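# Sort coloured blocks into matching coloured circles

## Task

Put every block fully inside the circle that matches its colour, then release it so the gripper no longer holds anything.

## Robot and tools

ROBOT. There is one arm with six joints: waist, shoulder, elbow, wrist pitch, wrist yaw and wrist roll. It ends in a two-finger parallel gripper. The arm's base may sit at a slight tilt to the table. Small random pushes may nudge a held block or a loose one. Nothing may leave the table, since that fails the job. Also avoid drops, slips, slams and hard pushes.

FRAMES. Results report the hand in the scene frame. Its origin is on the table surface straight below the arm base, +z is up, and +y is to the left when facing along +x. end_effector_position is in metres and end_effector_quat_wxyz is the orientation. Linear and angular velocities are in m/s and rad/s. The printed position can be a little off, more so at long reach. Commanded motion uses the gripper's own axes instead. The fingers point along gripper +x and open and close along gripper y. The reported hand point lies midway between the finger pads, about 3 to 4 cm short of the fingertips.

ROW FORMAT. Motion commands use a row of 7 numbers, each in [-1, 1], in this order: dx, dy, dz, rx, ry, rz, opening. The first six are an offset, not a pose. They are expressed in the gripper's own axes and measured from the gripper pose shown in the latest result that shows it. Exceptions: before any result in the scene shows the pose, and for the second or later call within one reply, they count from wherever the hand is when the action begins. Scale: 1.0 is 0.6 m for dx, dy, dz and 180 degrees for the rotation. rx, ry, rz together form one rotation vector. An all-zero offset is not a pause; it pulls the hand back to the reference pose. The opening is absolute, not an offset. +1 is fully open (0.088 m). The empty fingers touch at about -0.80, and values down to -1 close no further. A full close needs at least about 0.5 s.

execute_actions. Argument "actions" is a list holding one action, one wait, or nothing. An empty list only returns the current state. An action is {"rows": [...], "steps": n}. It has 1 to 15 rows and steps up to 15 (default 15), each step lasting 1/30 s. Row k is used on step k, and the final row repeats if there are fewer rows than steps. All rows share the same reference pose; they do not add up. A wait is {"steps": n} with n up to 300. It is counted from the previous result, so your thinking time uses part of it. Optional "pictures" (true or false) controls whether camera images come back; by default they do. A refused call sends nothing to the robot.

move. Argument "target" is one row as above, with the same offset reference. It drives the hand along a straight path toward that target. Optional "speed" is the top path speed in m/s, from 0.002 to 0.5, default 0.25. Rotation is capped at twice that value in rad/s. Paths last 0.5 to 10 s; longer ones stop early, short of the target. Rotation takes the shorter direction. The path does not slow for obstacles, and the hand can lag, drift, or exceed the speed, mainly with the arm nearly straight. The opening is applied as the move begins. Faster moves hit harder on contact, and aiming deeper past a contact presses harder. The result adds a "move:" line with the ending (done, off_target, moving, held, fault) and any limits, plus the remaining distance to the target. limits=paced means the sent pose was clipped. limits=held means a check blocked some steps, after which the arm may move much faster than the requested speed.

wait. Argument "seconds" from 0 to 10. It sends nothing new and returns a normal result.

zoom_image. Arguments "camera" (cam_head_left, cam_head_right, cam_high, cam_low, cam_wrist; each 504x504) and "region" [x0, y0, x1, y1] in image pixels, origin at top-left, at most 504 by 504. It gives a closer look at that camera's most recent image.

finished_scene. Argument "scene" is the number of the current scene. Answering without any tool call ends the whole run.

MOTION LIMITS. On each control step the commanded pose is clipped to within 70 mm and 16 degrees of the measured pose. The controller then uses damped inverse kinematics and favours position over orientation. Once an action ends, the arm only continues to the last clipped pose. So read the pose in the result and send the remainder. Joint friction can leave the hand short or slightly tilted, and tiny moves may not happen. Check the result after every move and correct any tilt. Between calls the simulation keeps running but sends no new command. Fingers still opening or closing keep moving meanwhile.

RESULT LINES. Joint positions and Joint velocities list waist, shoulder, elbow, wrist pitch, wrist yaw, wrist roll (rad, rad/s), then the finger pad gap (m, m/s). Joint ranges in rad: waist -3.054 to 3.054, shoulder 0 to 3.142, elbow 0 to 2.356, wrist pitch -1.571 to 1.571, wrist yaw -1.571 to 1.571, wrist roll -3.142 to 3.142. "pose unreachable" means the clearance check altered or blocked the command; a mount block or post below the base counts as arm. HELD marks steps where the row was not fully sent. "Hand target" is the pose the controller is currently driving toward.

GRIPPING. grip_measured is the measured opening on the same scale as the command. It may carry a constant error of about 1 mm. When squeezing something hard it reads up to about 3 mm (0.061) narrower than the pads really are. To hold firmly, command about 0.07 below grip_measured; a smaller margin grips more gently. Parts thinner than about 3 mm get proportionally less force. Pad force tops out around 34 to 49 N. grip_effort_n is the motor's own effort in newtons, negative for closing and positive for opening, and saturates near 83 N. It can read high while the fingers are just moving, keeps a residual value at rest, and shows n/a at the start.

FAULTS. If contact torque hits a joint's limit (waist 18, shoulder 22.3, elbow 22.2, wrist pitch 5.86, wrist yaw 5.84, wrist roll 5.48 N m; a held load counts), the arm halts for 10 s and skips the rest of the call. Holding loads heats the motors. MOTOR HOT appears from 50 °C. At 95 °C an OVER-TEMPERATURE FAULT holds the arm, and if it fails to cool the arm loses power and goes limp. Avoid holding blocks longer than needed.

Each tool is called after ">>>" as name([rows], argument=value, ...), one row to a line, values as JSON.

## Session

>>> execute_actions(actions=[])

Scene clock: 0.00 s of 4173.50 s.
end_effector_position=(+0.3864, +0.3922, +0.2657) grip_measured=+0.847 grip_effort_n=n/a end_effector_quat_wxyz=(+0.643, -0.439, +0.360, +0.514) end_effector_velocity=(-0.001, +0.001, +0.001) end_effector_angular_velocity=(+0.017, +0.009, +0.009)
Joint positions: [ 1.119  1.827  1.814 -0.762  0.722 -0.754  0.081]
Joint velocities: [-0.002 -0.007 -0.007  0.007 -0.022 -0.007 -0.   ]
Motor temperatures (°C, as the motors report them): [23 25 22 24 22 21]
Heat: hottest shoulder 25 °C (+0.0 °C/min).
Hand target: +0.386, +0.392, +0.266; +0.643, -0.439, +0.360, +0.514

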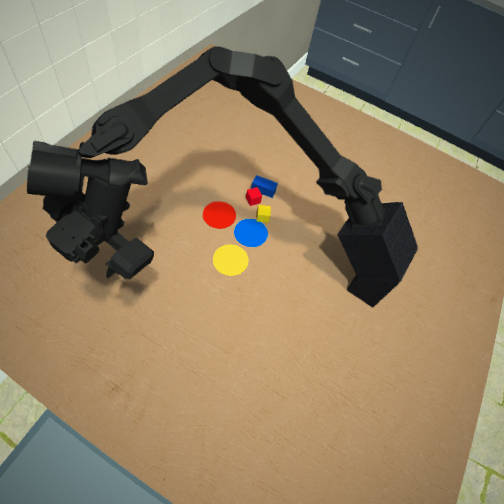

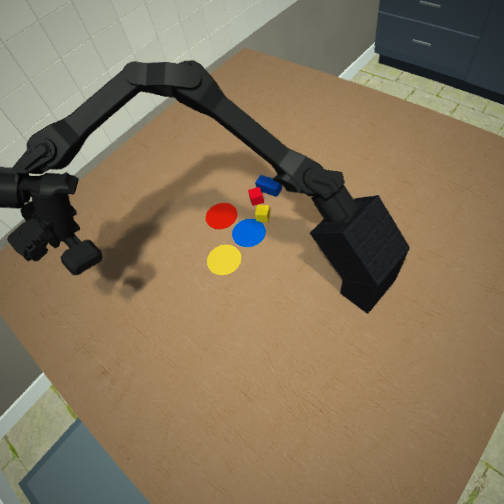

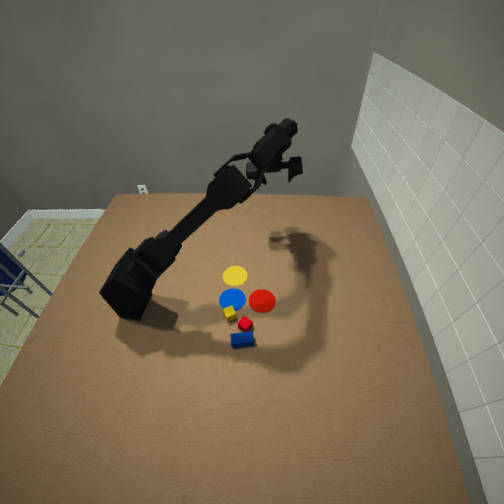

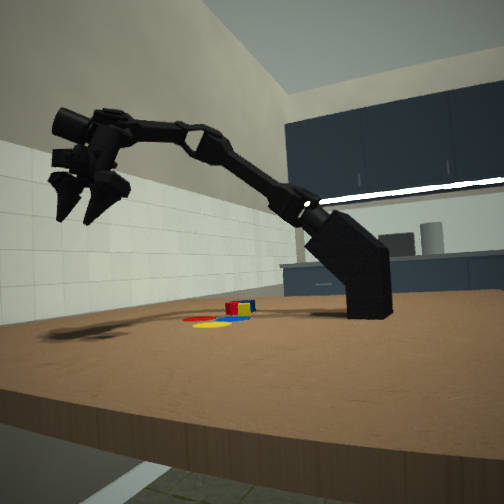

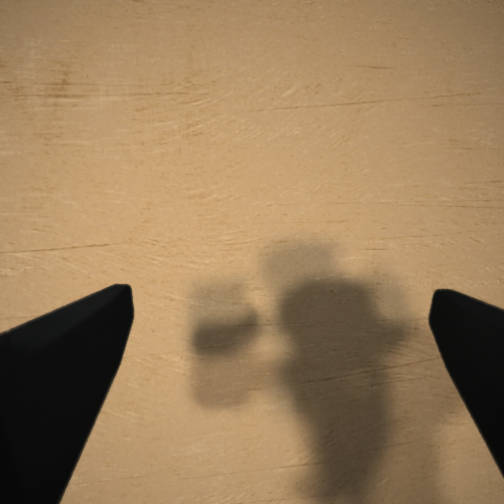

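>>> move(target=[-0.231,0.005,-0.525,-0.016,0.115,0.067,1])

Scene clock: 16.77 s of 4173.50 s.
end_effector_position=(+0.3525, +0.0510, +0.2798) grip_measured=+1.000 grip_effort_n=19.3 end_effector_quat_wxyz=(+0.496, -0.502, +0.502, +0.500) end_effector_velocity=(-0.001, +0.002, +0.000) end_effector_angular_velocity=(+0.029, +0.009, +0.022)
Joint positions: [ 0.536  0.972  1.311 -1.291  0.5   -1.075  0.088]
Joint velocities: [-0.012 -0.007 -0.002  0.007 -0.037 -0.037  0.   ]
Motor temperatures (°C, as the motors report them): [26 28 23 24 22 21]
Heat: hottest shoulder 28 °C (+10.7 °C/min).
Hand target: +0.351, +0.049, +0.281; +0.499, -0.501, +0.500, +0.500
Off the commanded pose: 0.002 m, 0 deg.
After step 90, 11.83 s passed at rest.
move: done

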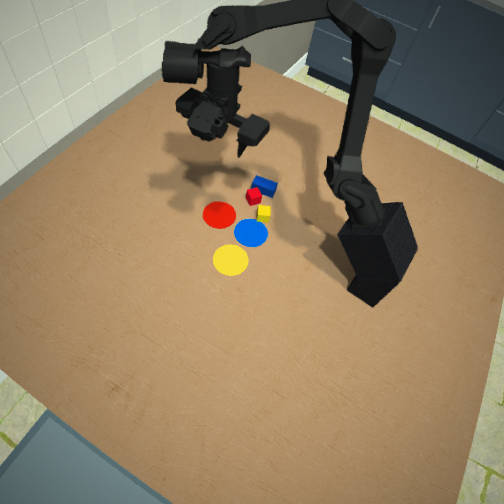

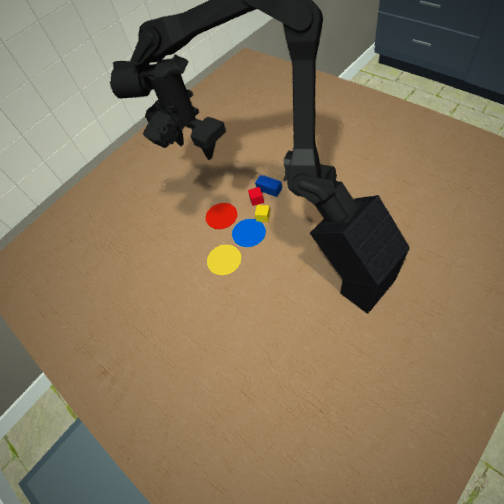

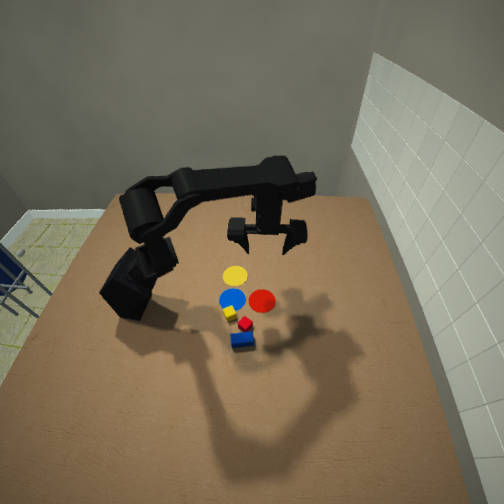

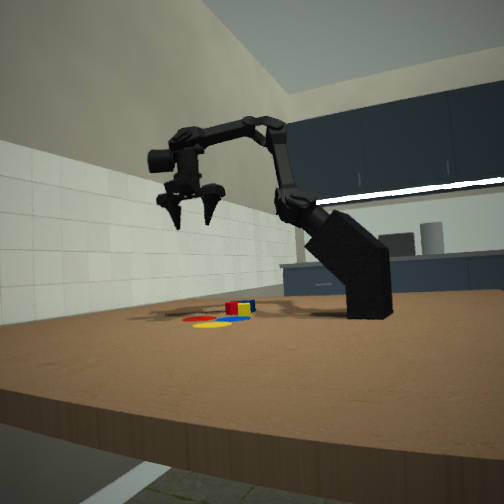

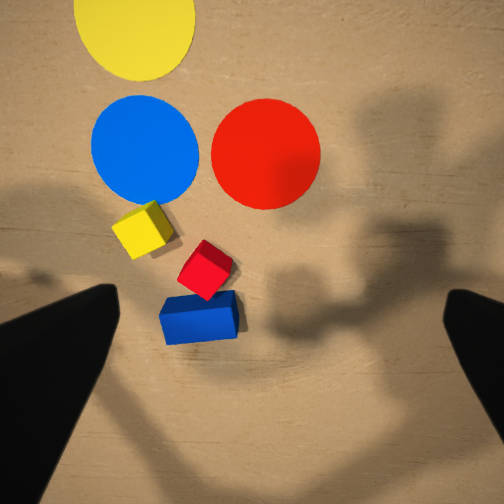

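>>> move(target=[0.167,0,0,0,0,0,1])

Scene clock: 26.17 s of 4173.50 s.
end_effector_position=(+0.3540, +0.0486, +0.1834) grip_measured=+1.000 grip_effort_n=19.3 end_effector_quat_wxyz=(+0.500, -0.504, +0.501, +0.495) end_effector_velocity=(-0.004, +0.002, -0.005) end_effector_angular_velocity=(+0.013, +0.017, +0.021)
Joint positions: [ 0.264  1.035  1.017 -0.827  0.336 -1.307  0.088]
Joint velocities: [-0.007  0.007 -0.012  0.007 -0.022 -0.022  0.   ]
Motor temperatures (°C, as the motors report them): [25 29 23 24 22 22]
Heat: hottest shoulder 29 °C (+9.2 °C/min).
Hand target: +0.352, +0.049, +0.179; +0.496, -0.503, +0.502, +0.500
Off the commanded pose: 0.005 m, 1 deg.
After step 90, 5.47 s passed at rest.
move: done

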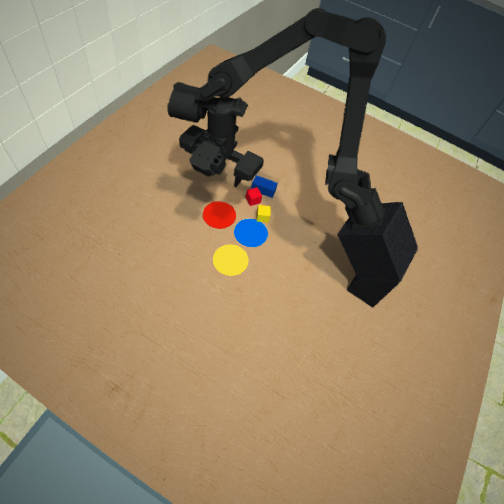

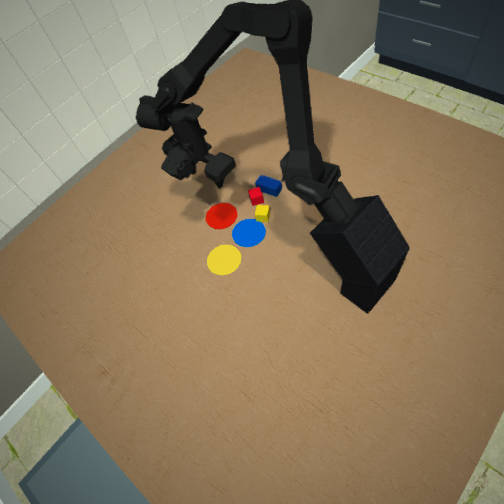

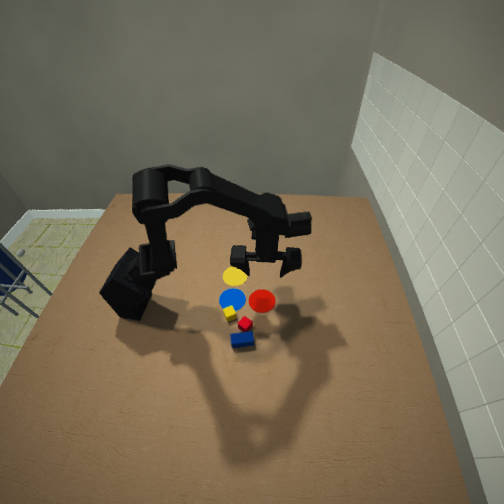

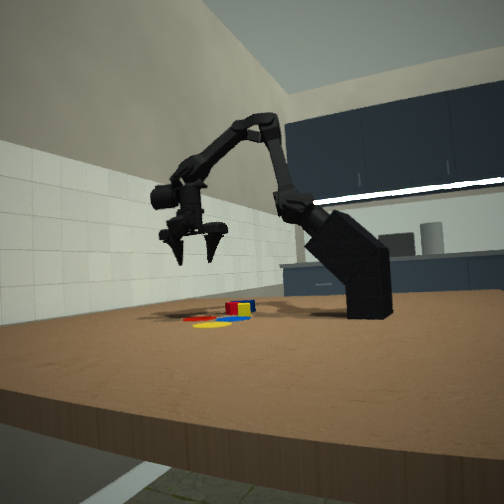

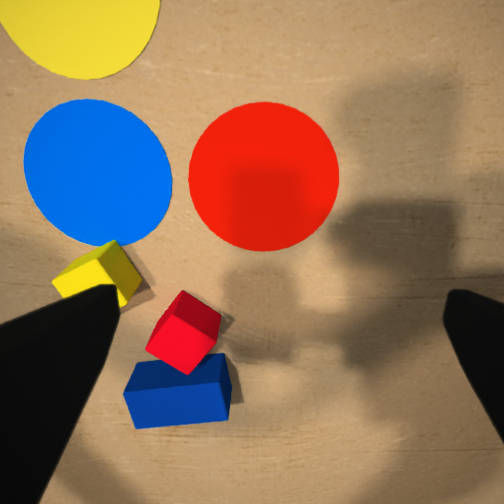

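>>> zoom_image(camera="cam_wrist", region=[30,220,270,460])

>>> zoom_image(camera="cam_low", region=[170,270,290,350])

Region (30, 220, 270, 460) of cam_wrist's 504x504 image, scaled by 2.100, with more detail than that image has.

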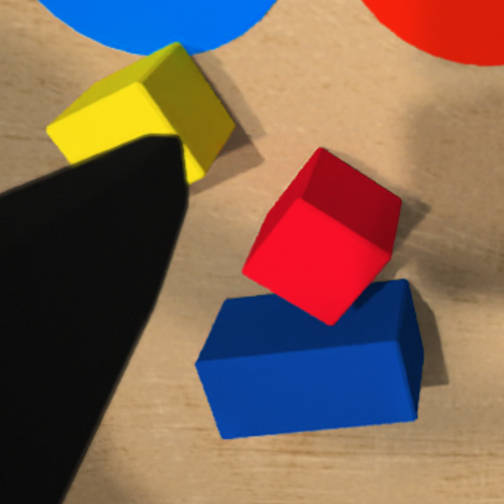

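Region (170, 270, 290, 350) of cam_low's 504x504 image, scaled by 4.200, with more detail than that image has.

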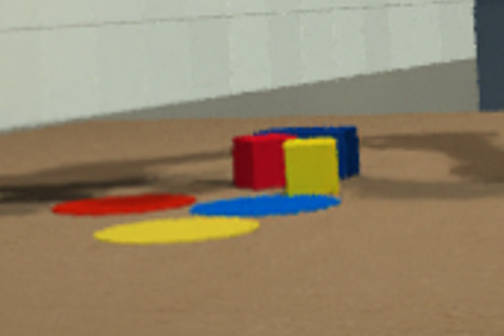

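>>> move(target=[0.139,0.182,-0.093,-0.167,0,0,1])

Scene clock: 66.63 s of 4173.50 s.
end_effector_position=(+0.2444, -0.0080, +0.0997) grip_measured=+1.000 grip_effort_n=18.4 end_effector_quat_wxyz=(-0.350, +0.615, -0.358, -0.610) end_effector_velocity=(-0.003, +0.002, -0.001) end_effector_angular_velocity=(+0.017, +0.003, +0.017)
Joint positions: [-0.102  0.866  0.415 -0.345  0.089 -2.103  0.088]
Joint velocities: [-0.007 -0.002 -0.012  0.007 -0.022 -0.022  0.   ]
Motor temperatures (°C, as the motors report them): [24 29 24 24 22 22]
Heat: hottest shoulder 29 °C (+2.0 °C/min).
Hand target: +0.245, -0.008, +0.100; -0.351, +0.617, -0.355, -0.608
Off the commanded pose: 0.001 m, 1 deg.
After step 90, 35.93 s passed at rest.
move: done

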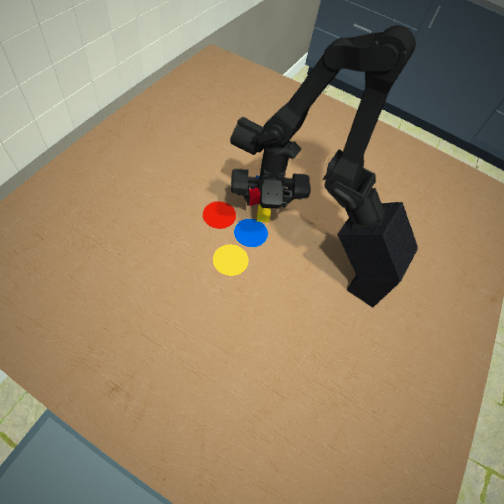

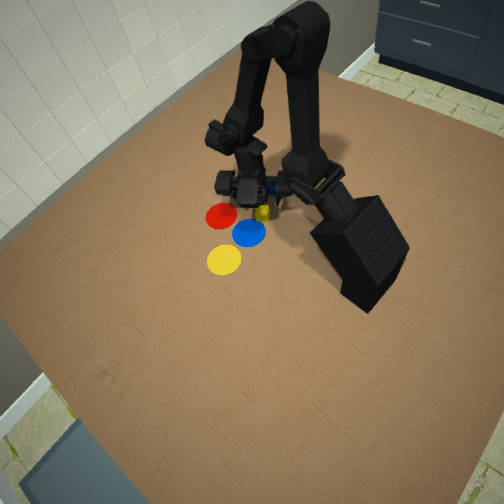

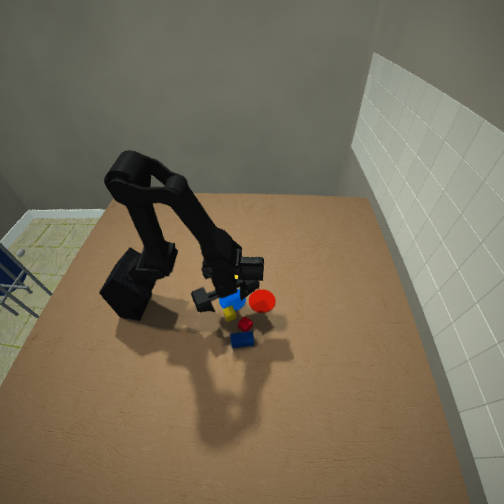

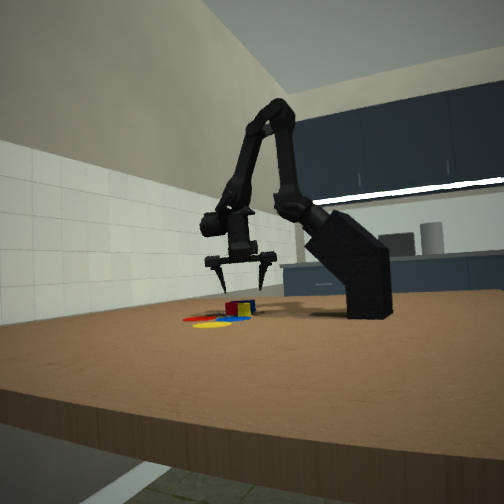

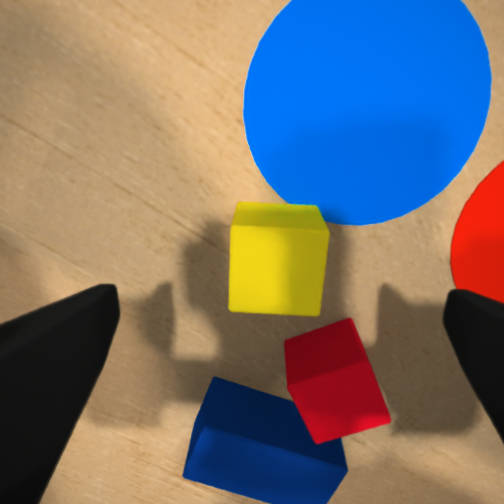

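>>> move(target=[0.085,0,0,0,0,0,0.45], speed=0.1)

Scene clock: 74.10 s of 4173.50 s.
end_effector_position=(+0.2460, -0.0087, +0.0498) grip_measured=+0.454 grip_effort_n=-19.3 end_effector_quat_wxyz=(-0.351, +0.617, -0.358, -0.607) end_effector_velocity=(+0.002, +0.003, -0.000) end_effector_angular_velocity=(+0.020, -0.008, +0.005)
Joint positions: [-0.124  1.156  0.38  -0.012  0.075 -2.117  0.061]
Joint velocities: [-0.002  0.002  0.002  0.007 -0.022 -0.007 -0.   ]
Motor temperatures (°C, as the motors report them): [24 29 24 24 22 22]
Heat: hottest shoulder 29 °C (+1.0 °C/min).
Hand target: +0.244, -0.009, +0.048; -0.350, +0.615, -0.358, -0.610
Off the commanded pose: 0.002 m, 0 deg.
After step 90, 3.50 s passed at rest.
move: done

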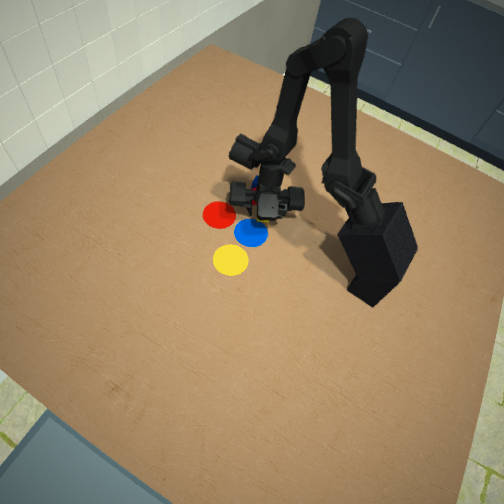

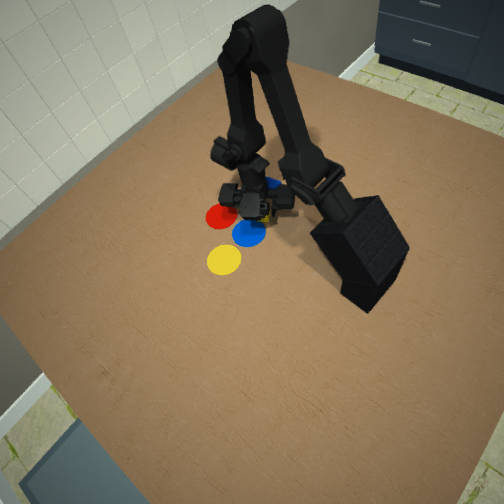

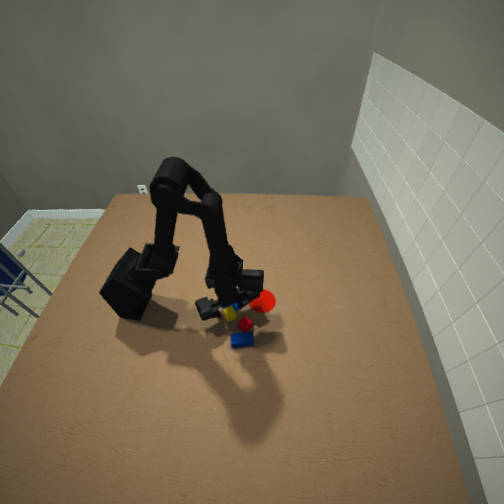

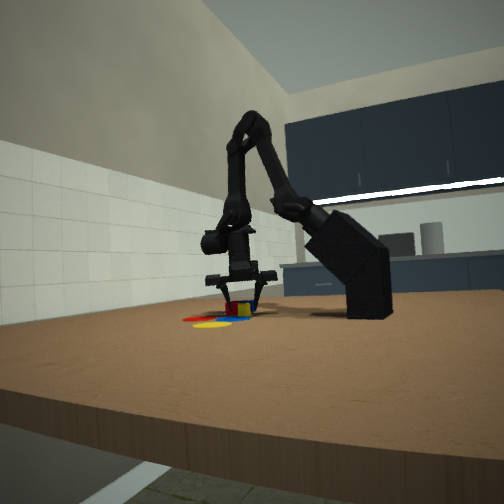

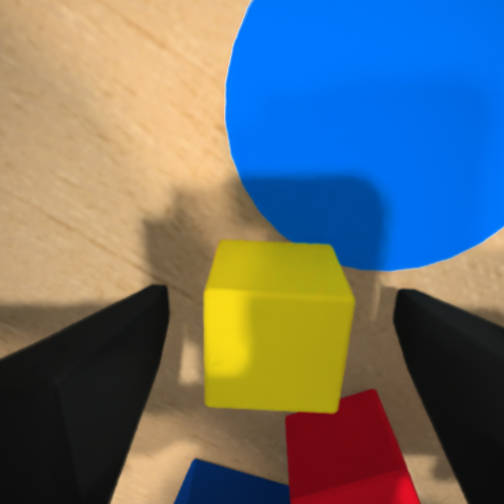

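>>> move(target=[0.014,0,0,0,0,0,0.45], speed=0.05)

>>> execute_actions([
  {"rows":[[0,0,0,0,0,0,0.1],[0,0,0,0,0,0,0.1],[0,0,0,0,0,0,0.1],[0,0,0,0,0,0,0.1],[0,0,0,0,0,0,-0.1],[0,0,0,0,0,0,-0.1],[0,0,0,0,0,0,-0.1],[0,0,0,0,0,0,-0.3]],"steps":15},
])

Scene clock: 80.60 s of 4173.50 s.
end_effector_position=(+0.2471, -0.0085, +0.0428) grip_measured=+0.454 grip_effort_n=-18.8 end_effector_quat_wxyz=(-0.352, +0.618, -0.358, -0.605) end_effector_velocity=(-0.007, +0.002, -0.002) end_effector_angular_velocity=(+0.010, +0.022, +0.010)
Joint positions: [-0.125  1.2    0.38   0.038  0.075 -2.117  0.061]
Joint velocities: [ 0.002  0.007 -0.007 -0.007 -0.007 -0.007 -0.   ]
Motor temperatures (°C, as the motors report them): [24 28 24 24 22 22]
Heat: hottest shoulder 28 °C (-1.0 °C/min).
Hand target: +0.246, -0.009, +0.041; -0.351, +0.617, -0.359, -0.607
Off the commanded pose: 0.002 m, 0 deg.
After step 90, 2.80 s passed at rest.
move: done

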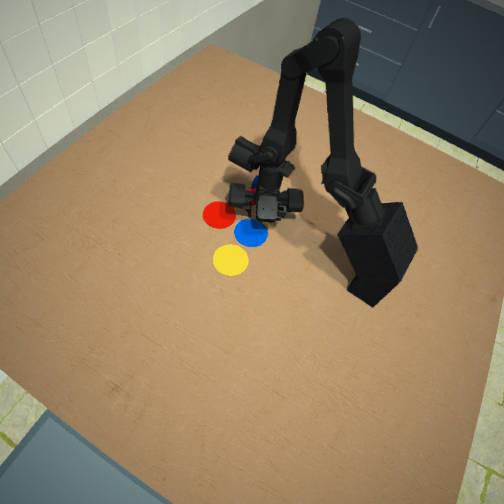

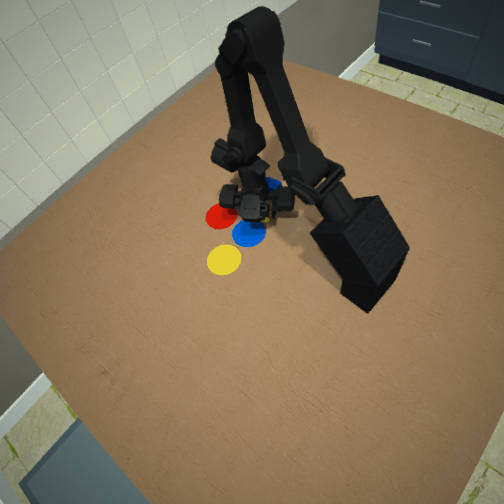

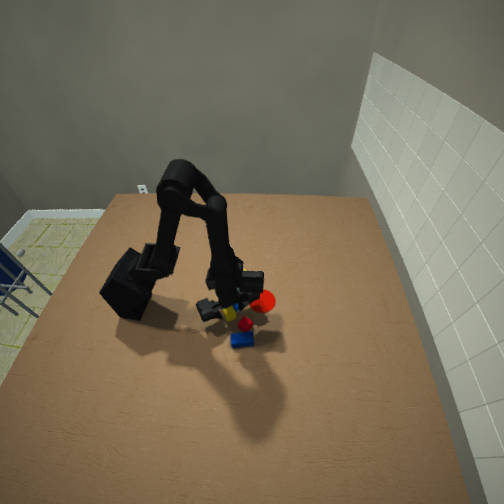

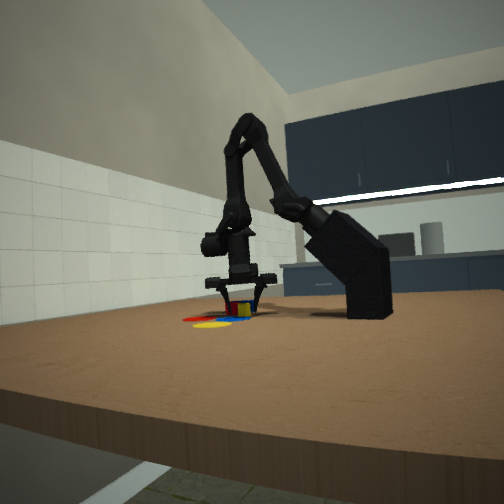

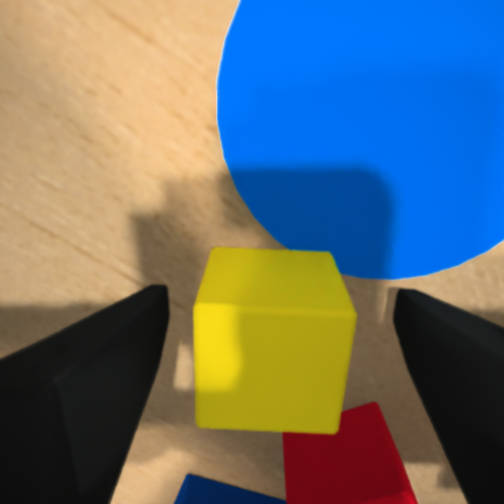

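Scene clock: 81.10 s of 4173.50 s.
end_effector_position=(+0.2468, -0.0085, +0.0428) grip_measured=-0.167 grip_effort_n=-83.5 end_effector_quat_wxyz=(-0.352, +0.618, -0.358, -0.605) end_effector_velocity=(-0.005, -0.001, +0.000) end_effector_angular_velocity=(+0.003, +0.022, +0.003)
Joint positions: [-0.125  1.2    0.38   0.037  0.075 -2.117  0.031]
Joint velocities: [-0.007 -0.002 -0.002 -0.022 -0.007 -0.007 -0.   ]
Motor temperatures (°C, as the motors report them): [24 28 24 24 22 22]
Heat: hottest shoulder 28 °C (-1.0 °C/min).
Hand target: +0.247, -0.008, +0.043; -0.352, +0.618, -0.358, -0.605
Off the commanded pose: 0.000 m, 0 deg.
Steps of this call (steps 1 to 15: all 15 steps of this action). Readings (end_effector_position):
1: (+0.2471, -0.0085, +0.0428)
2: (+0.2471, -0.0085, +0.0428)
4: (+0.2471, -0.0085, +0.0428)
8: (+0.2471, -0.0085, +0.0428)
15: the state above

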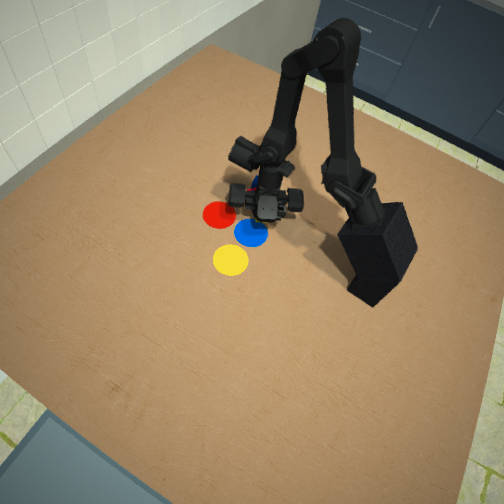

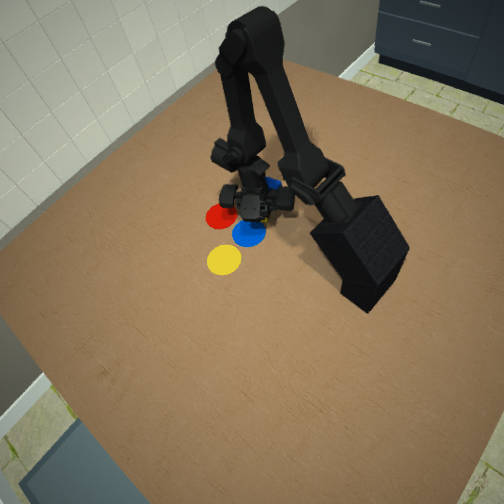

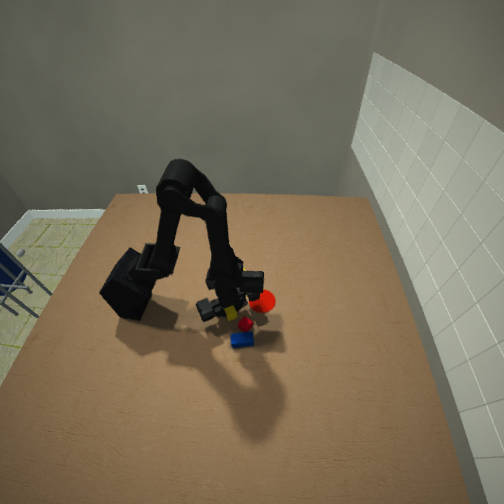

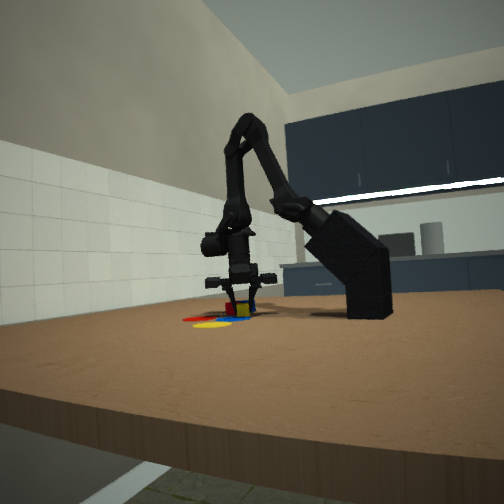

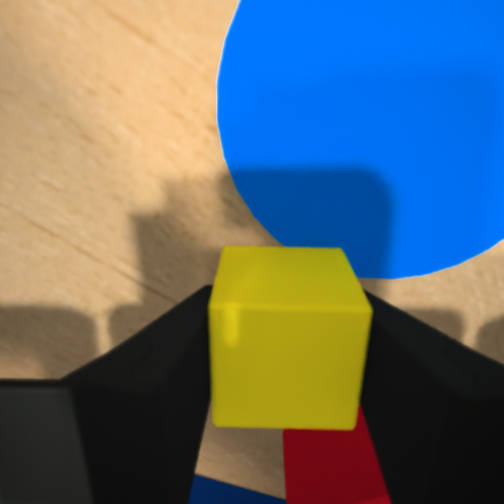

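>>> move(target=[-0.085,0,0,0,0,0,-0.27], speed=0.15)

>>> move(target=[0,-0.14,0.232,0,0,0,-0.27], speed=0.2)

Scene clock: 87.97 s of 4173.50 s.
end_effector_position=(+0.2425, -0.0076, +0.0915) grip_measured=-0.167 grip_effort_n=-83.5 end_effector_quat_wxyz=(-0.349, +0.613, -0.359, -0.611) end_effector_velocity=(-0.004, -0.001, +0.002) end_effector_angular_velocity=(+0.002, +0.013, +0.003)
Joint positions: [-0.102  0.906  0.401 -0.295  0.089 -2.103  0.031]
Joint velocities: [-0.007 -0.012 -0.002 -0.022 -0.007 -0.007 -0.   ]
Motor temperatures (°C, as the motors report them): [24 28 23 24 22 22]
Heat: hottest shoulder 28 °C (-1.0 °C/min).
Hand target: +0.247, -0.008, +0.094; -0.352, +0.618, -0.358, -0.605
Off the commanded pose: 0.004 m, 1 deg.
After step 90, 2.93 s passed at rest.
move: done

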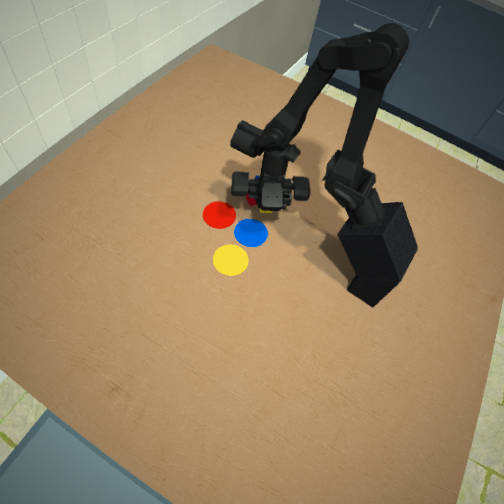

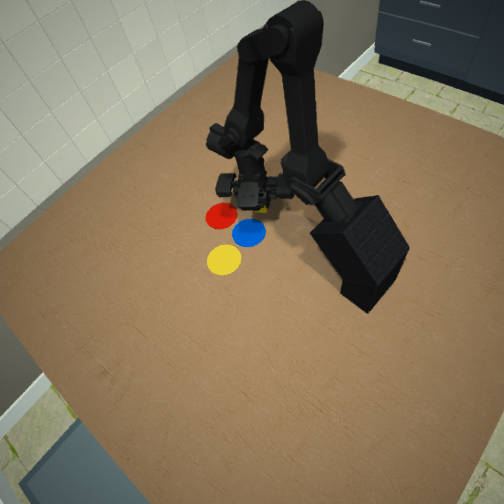

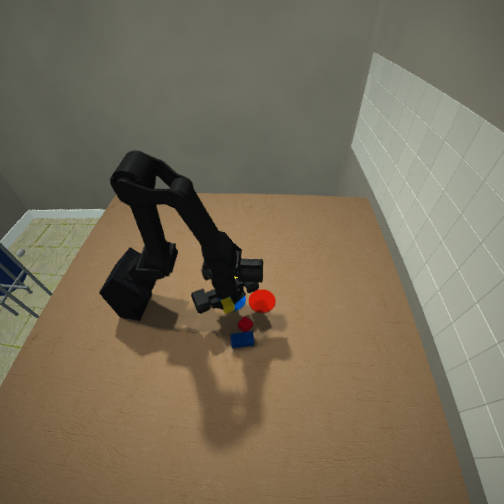

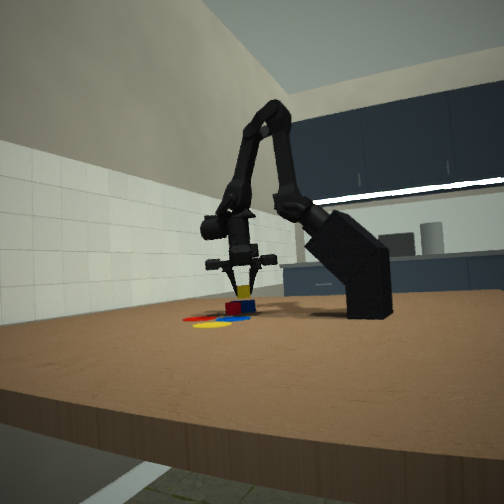

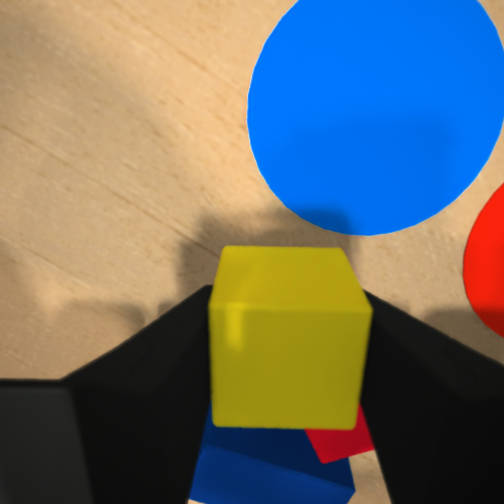

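Scene clock: 89.23 s of 4173.50 s.
end_effector_position=(+0.2455, +0.1553, +0.0891) grip_measured=-0.167 grip_effort_n=-83.5 end_effector_quat_wxyz=(-0.352, +0.611, -0.359, -0.612) end_effector_velocity=(+0.001, +0.001, -0.001) end_effector_angular_velocity=(-0.008, +0.000, -0.001)
Joint positions: [ 0.69   1.373  0.652 -0.311  0.583 -1.439  0.031]
Joint velocities: [ 0.002  0.012  0.012 -0.007  0.007  0.007  0.   ]
Motor temperatures (°C, as the motors report them): [24 28 23 24 22 22]
Heat: hottest shoulder 28 °C (-1.0 °C/min).
Hand target: +0.246, +0.157, +0.089; -0.351, +0.611, -0.359, -0.612
Off the commanded pose: 0.001 m, 0 deg.
move: done

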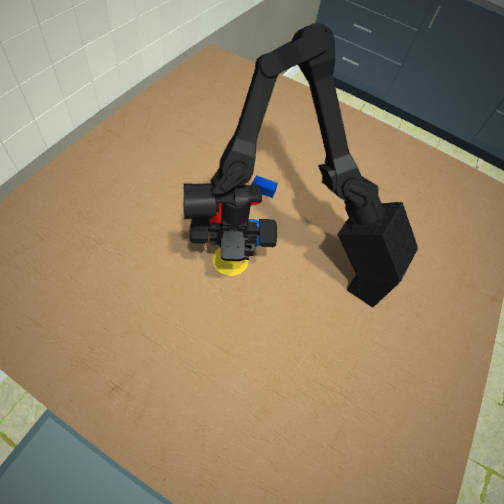

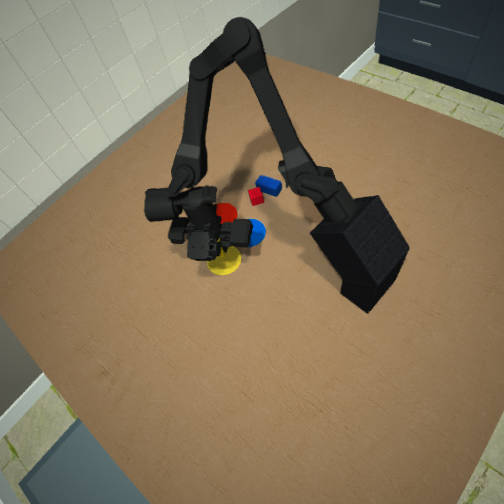

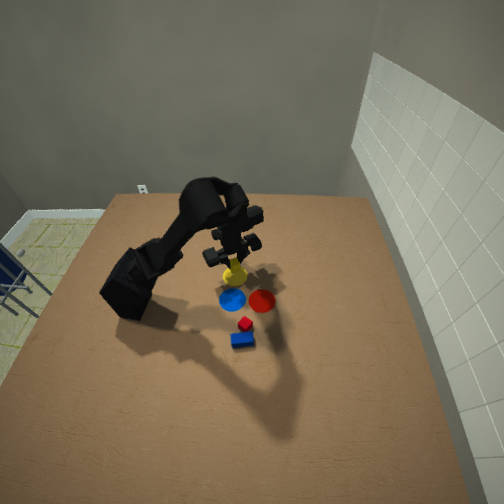

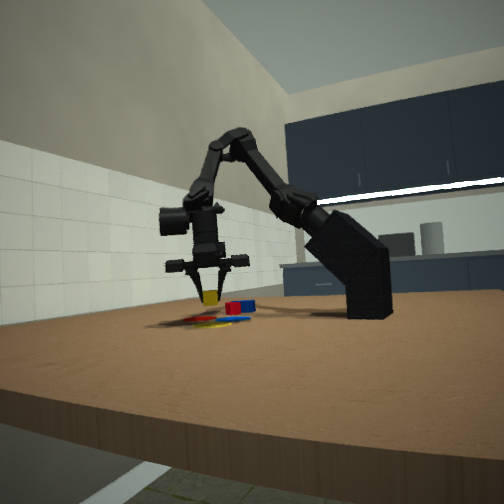

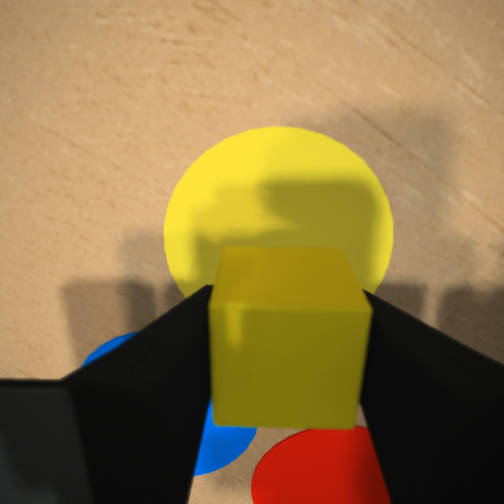

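>>> move(target=[0.078,0,-0.005,0,0,0,-0.27], speed=0.08)

Scene clock: 96.40 s of 4173.50 s.
end_effector_position=(+0.2493, +0.1520, +0.0440) grip_measured=-0.167 grip_effort_n=-83.5 end_effector_quat_wxyz=(-0.356, +0.612, -0.360, -0.608) end_effector_velocity=(+0.003, +0.003, -0.002) end_effector_angular_velocity=(+0.012, -0.009, +0.012)
Joint positions: [ 0.575  1.527  0.629 -0.066  0.526 -1.549  0.031]
Joint velocities: [-0.002  0.007  0.002  0.022 -0.007 -0.022 -0.   ]
Motor temperatures (°C, as the motors report them): [24 28 23 24 22 22]
Heat: hottest shoulder 28 °C (-1.0 °C/min).
Hand target: +0.247, +0.152, +0.042; -0.352, +0.611, -0.359, -0.612
Off the commanded pose: 0.003 m, 1 deg.
After step 90, 3.20 s passed at rest.
move: done

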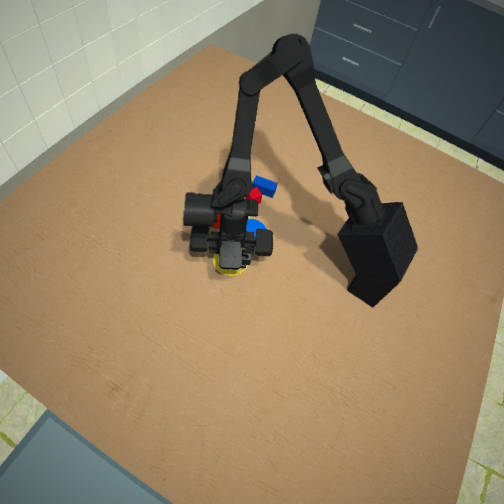

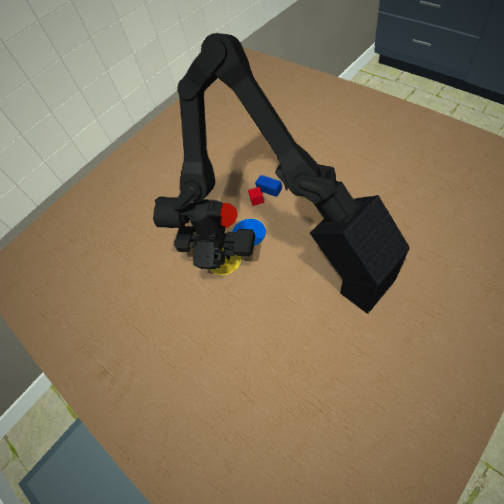

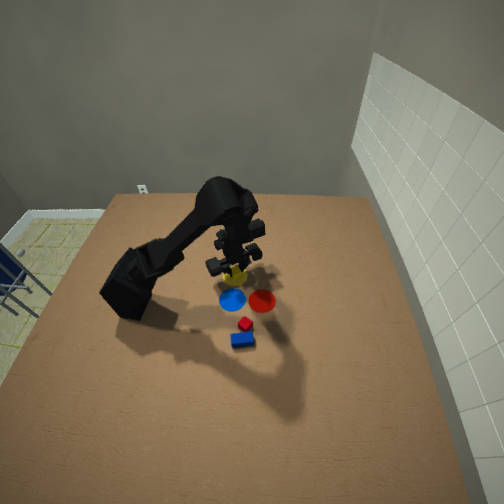

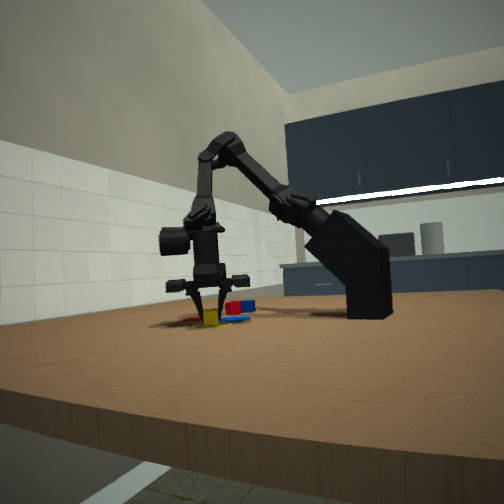

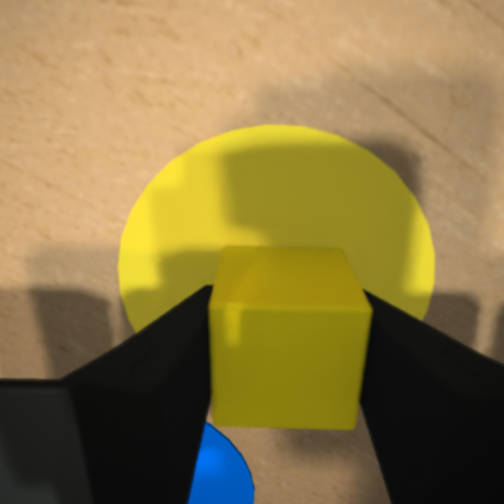

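>>> execute_actions([
  {"rows":[[0,0,0,0,0,0,0.0],[0,0,0,0,0,0,0.2],[0,0,0,0,0,0,0.5]],"steps":12},
], pictures=false)

>>> move(target=[-0.09,0,0,0,0,0,1])

Scene clock: 102.13 s of 4173.50 s.
end_effector_position=(+0.2493, +0.1520, +0.0438) grip_measured=+0.477 grip_effort_n=18.8 end_effector_quat_wxyz=(-0.356, +0.612, -0.359, -0.608) end_effector_velocity=(-0.002, -0.001, -0.000) end_effector_angular_velocity=(+0.001, +0.009, -0.005)
Joint positions: [ 0.575  1.528  0.629 -0.065  0.526 -1.549  0.062]
Joint velocities: [-0.002 -0.002 -0.002 -0.007 -0.007  0.007  0.01 ]
Motor temperatures (°C, as the motors report them): [24 28 23 24 22 22]
Heat: hottest shoulder 28 °C (-1.0 °C/min).
Hand target: +0.249, +0.152, +0.044; -0.356, +0.612, -0.360, -0.608
Off the commanded pose: 0.000 m, 0 deg.
Steps of this call (steps 1 to 90: nothing new was sent; then 2.33 s passed at rest; steps 91 to 102: all 12 steps of this action). Readings (end_effector_position):
91: (+0.2493, +0.1520, +0.0438)
92: (+0.2493, +0.1520, +0.0438)
94: (+0.2493, +0.1520, +0.0438)
98: (+0.2493, +0.1520, +0.0438)
102: the state above

Scene clock: 103.30 s of 4173.50 s.
end_effector_position=(+0.2453, +0.1515, +0.0947) grip_measured=+1.000 grip_effort_n=19.3 end_effector_quat_wxyz=(-0.348, +0.611, -0.361, -0.613) end_effector_velocity=(-0.002, -0.001, +0.002) end_effector_angular_velocity=(+0.001, +0.012, +0.001)
Joint positions: [ 0.694  1.347  0.653 -0.351  0.588 -1.431  0.088]
Joint velocities: [ 0.002 -0.007  0.002 -0.022 -0.007  0.007  0.   ]
Motor temperatures (°C, as the motors report them): [24 28 23 24 22 22]
Heat: hottest shoulder 28 °C (-1.0 °C/min).
Hand target: +0.249, +0.153, +0.098; -0.356, +0.612, -0.359, -0.608
Off the commanded pose: 0.005 m, 1 deg.
move: done

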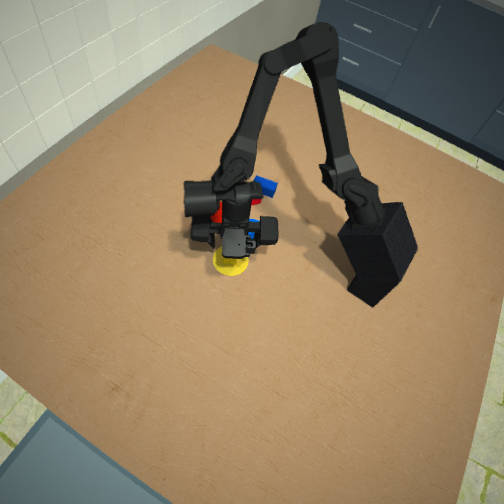

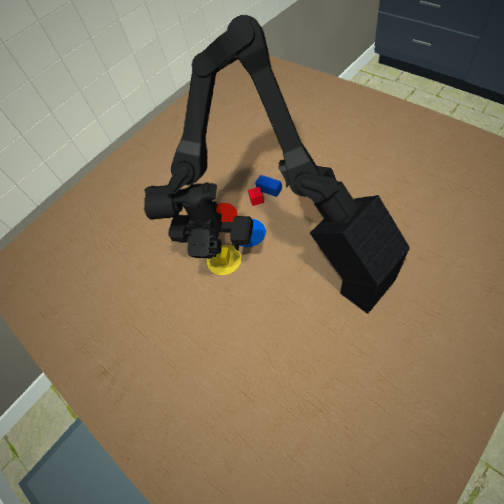

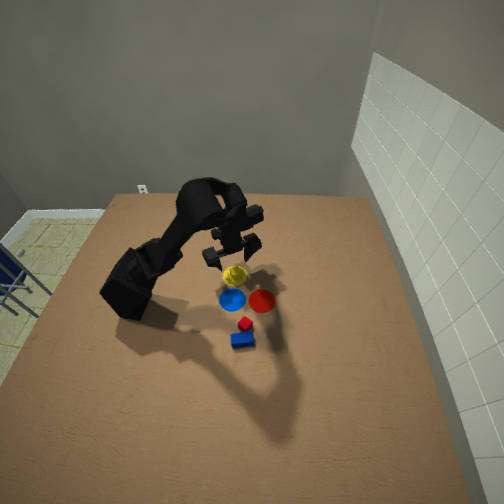

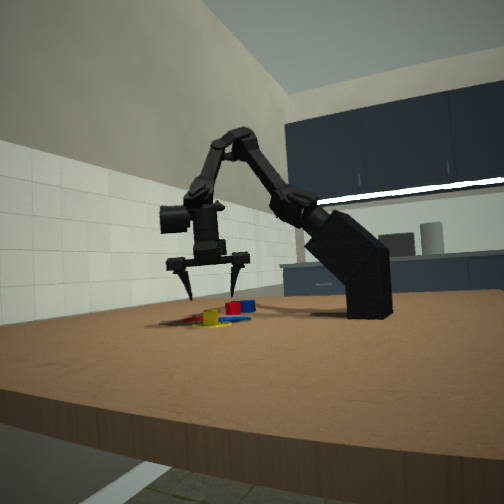

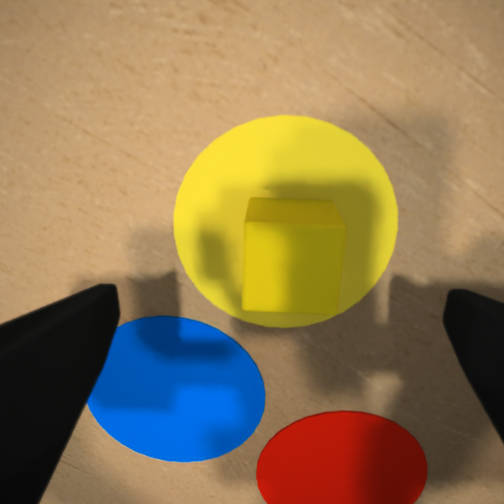

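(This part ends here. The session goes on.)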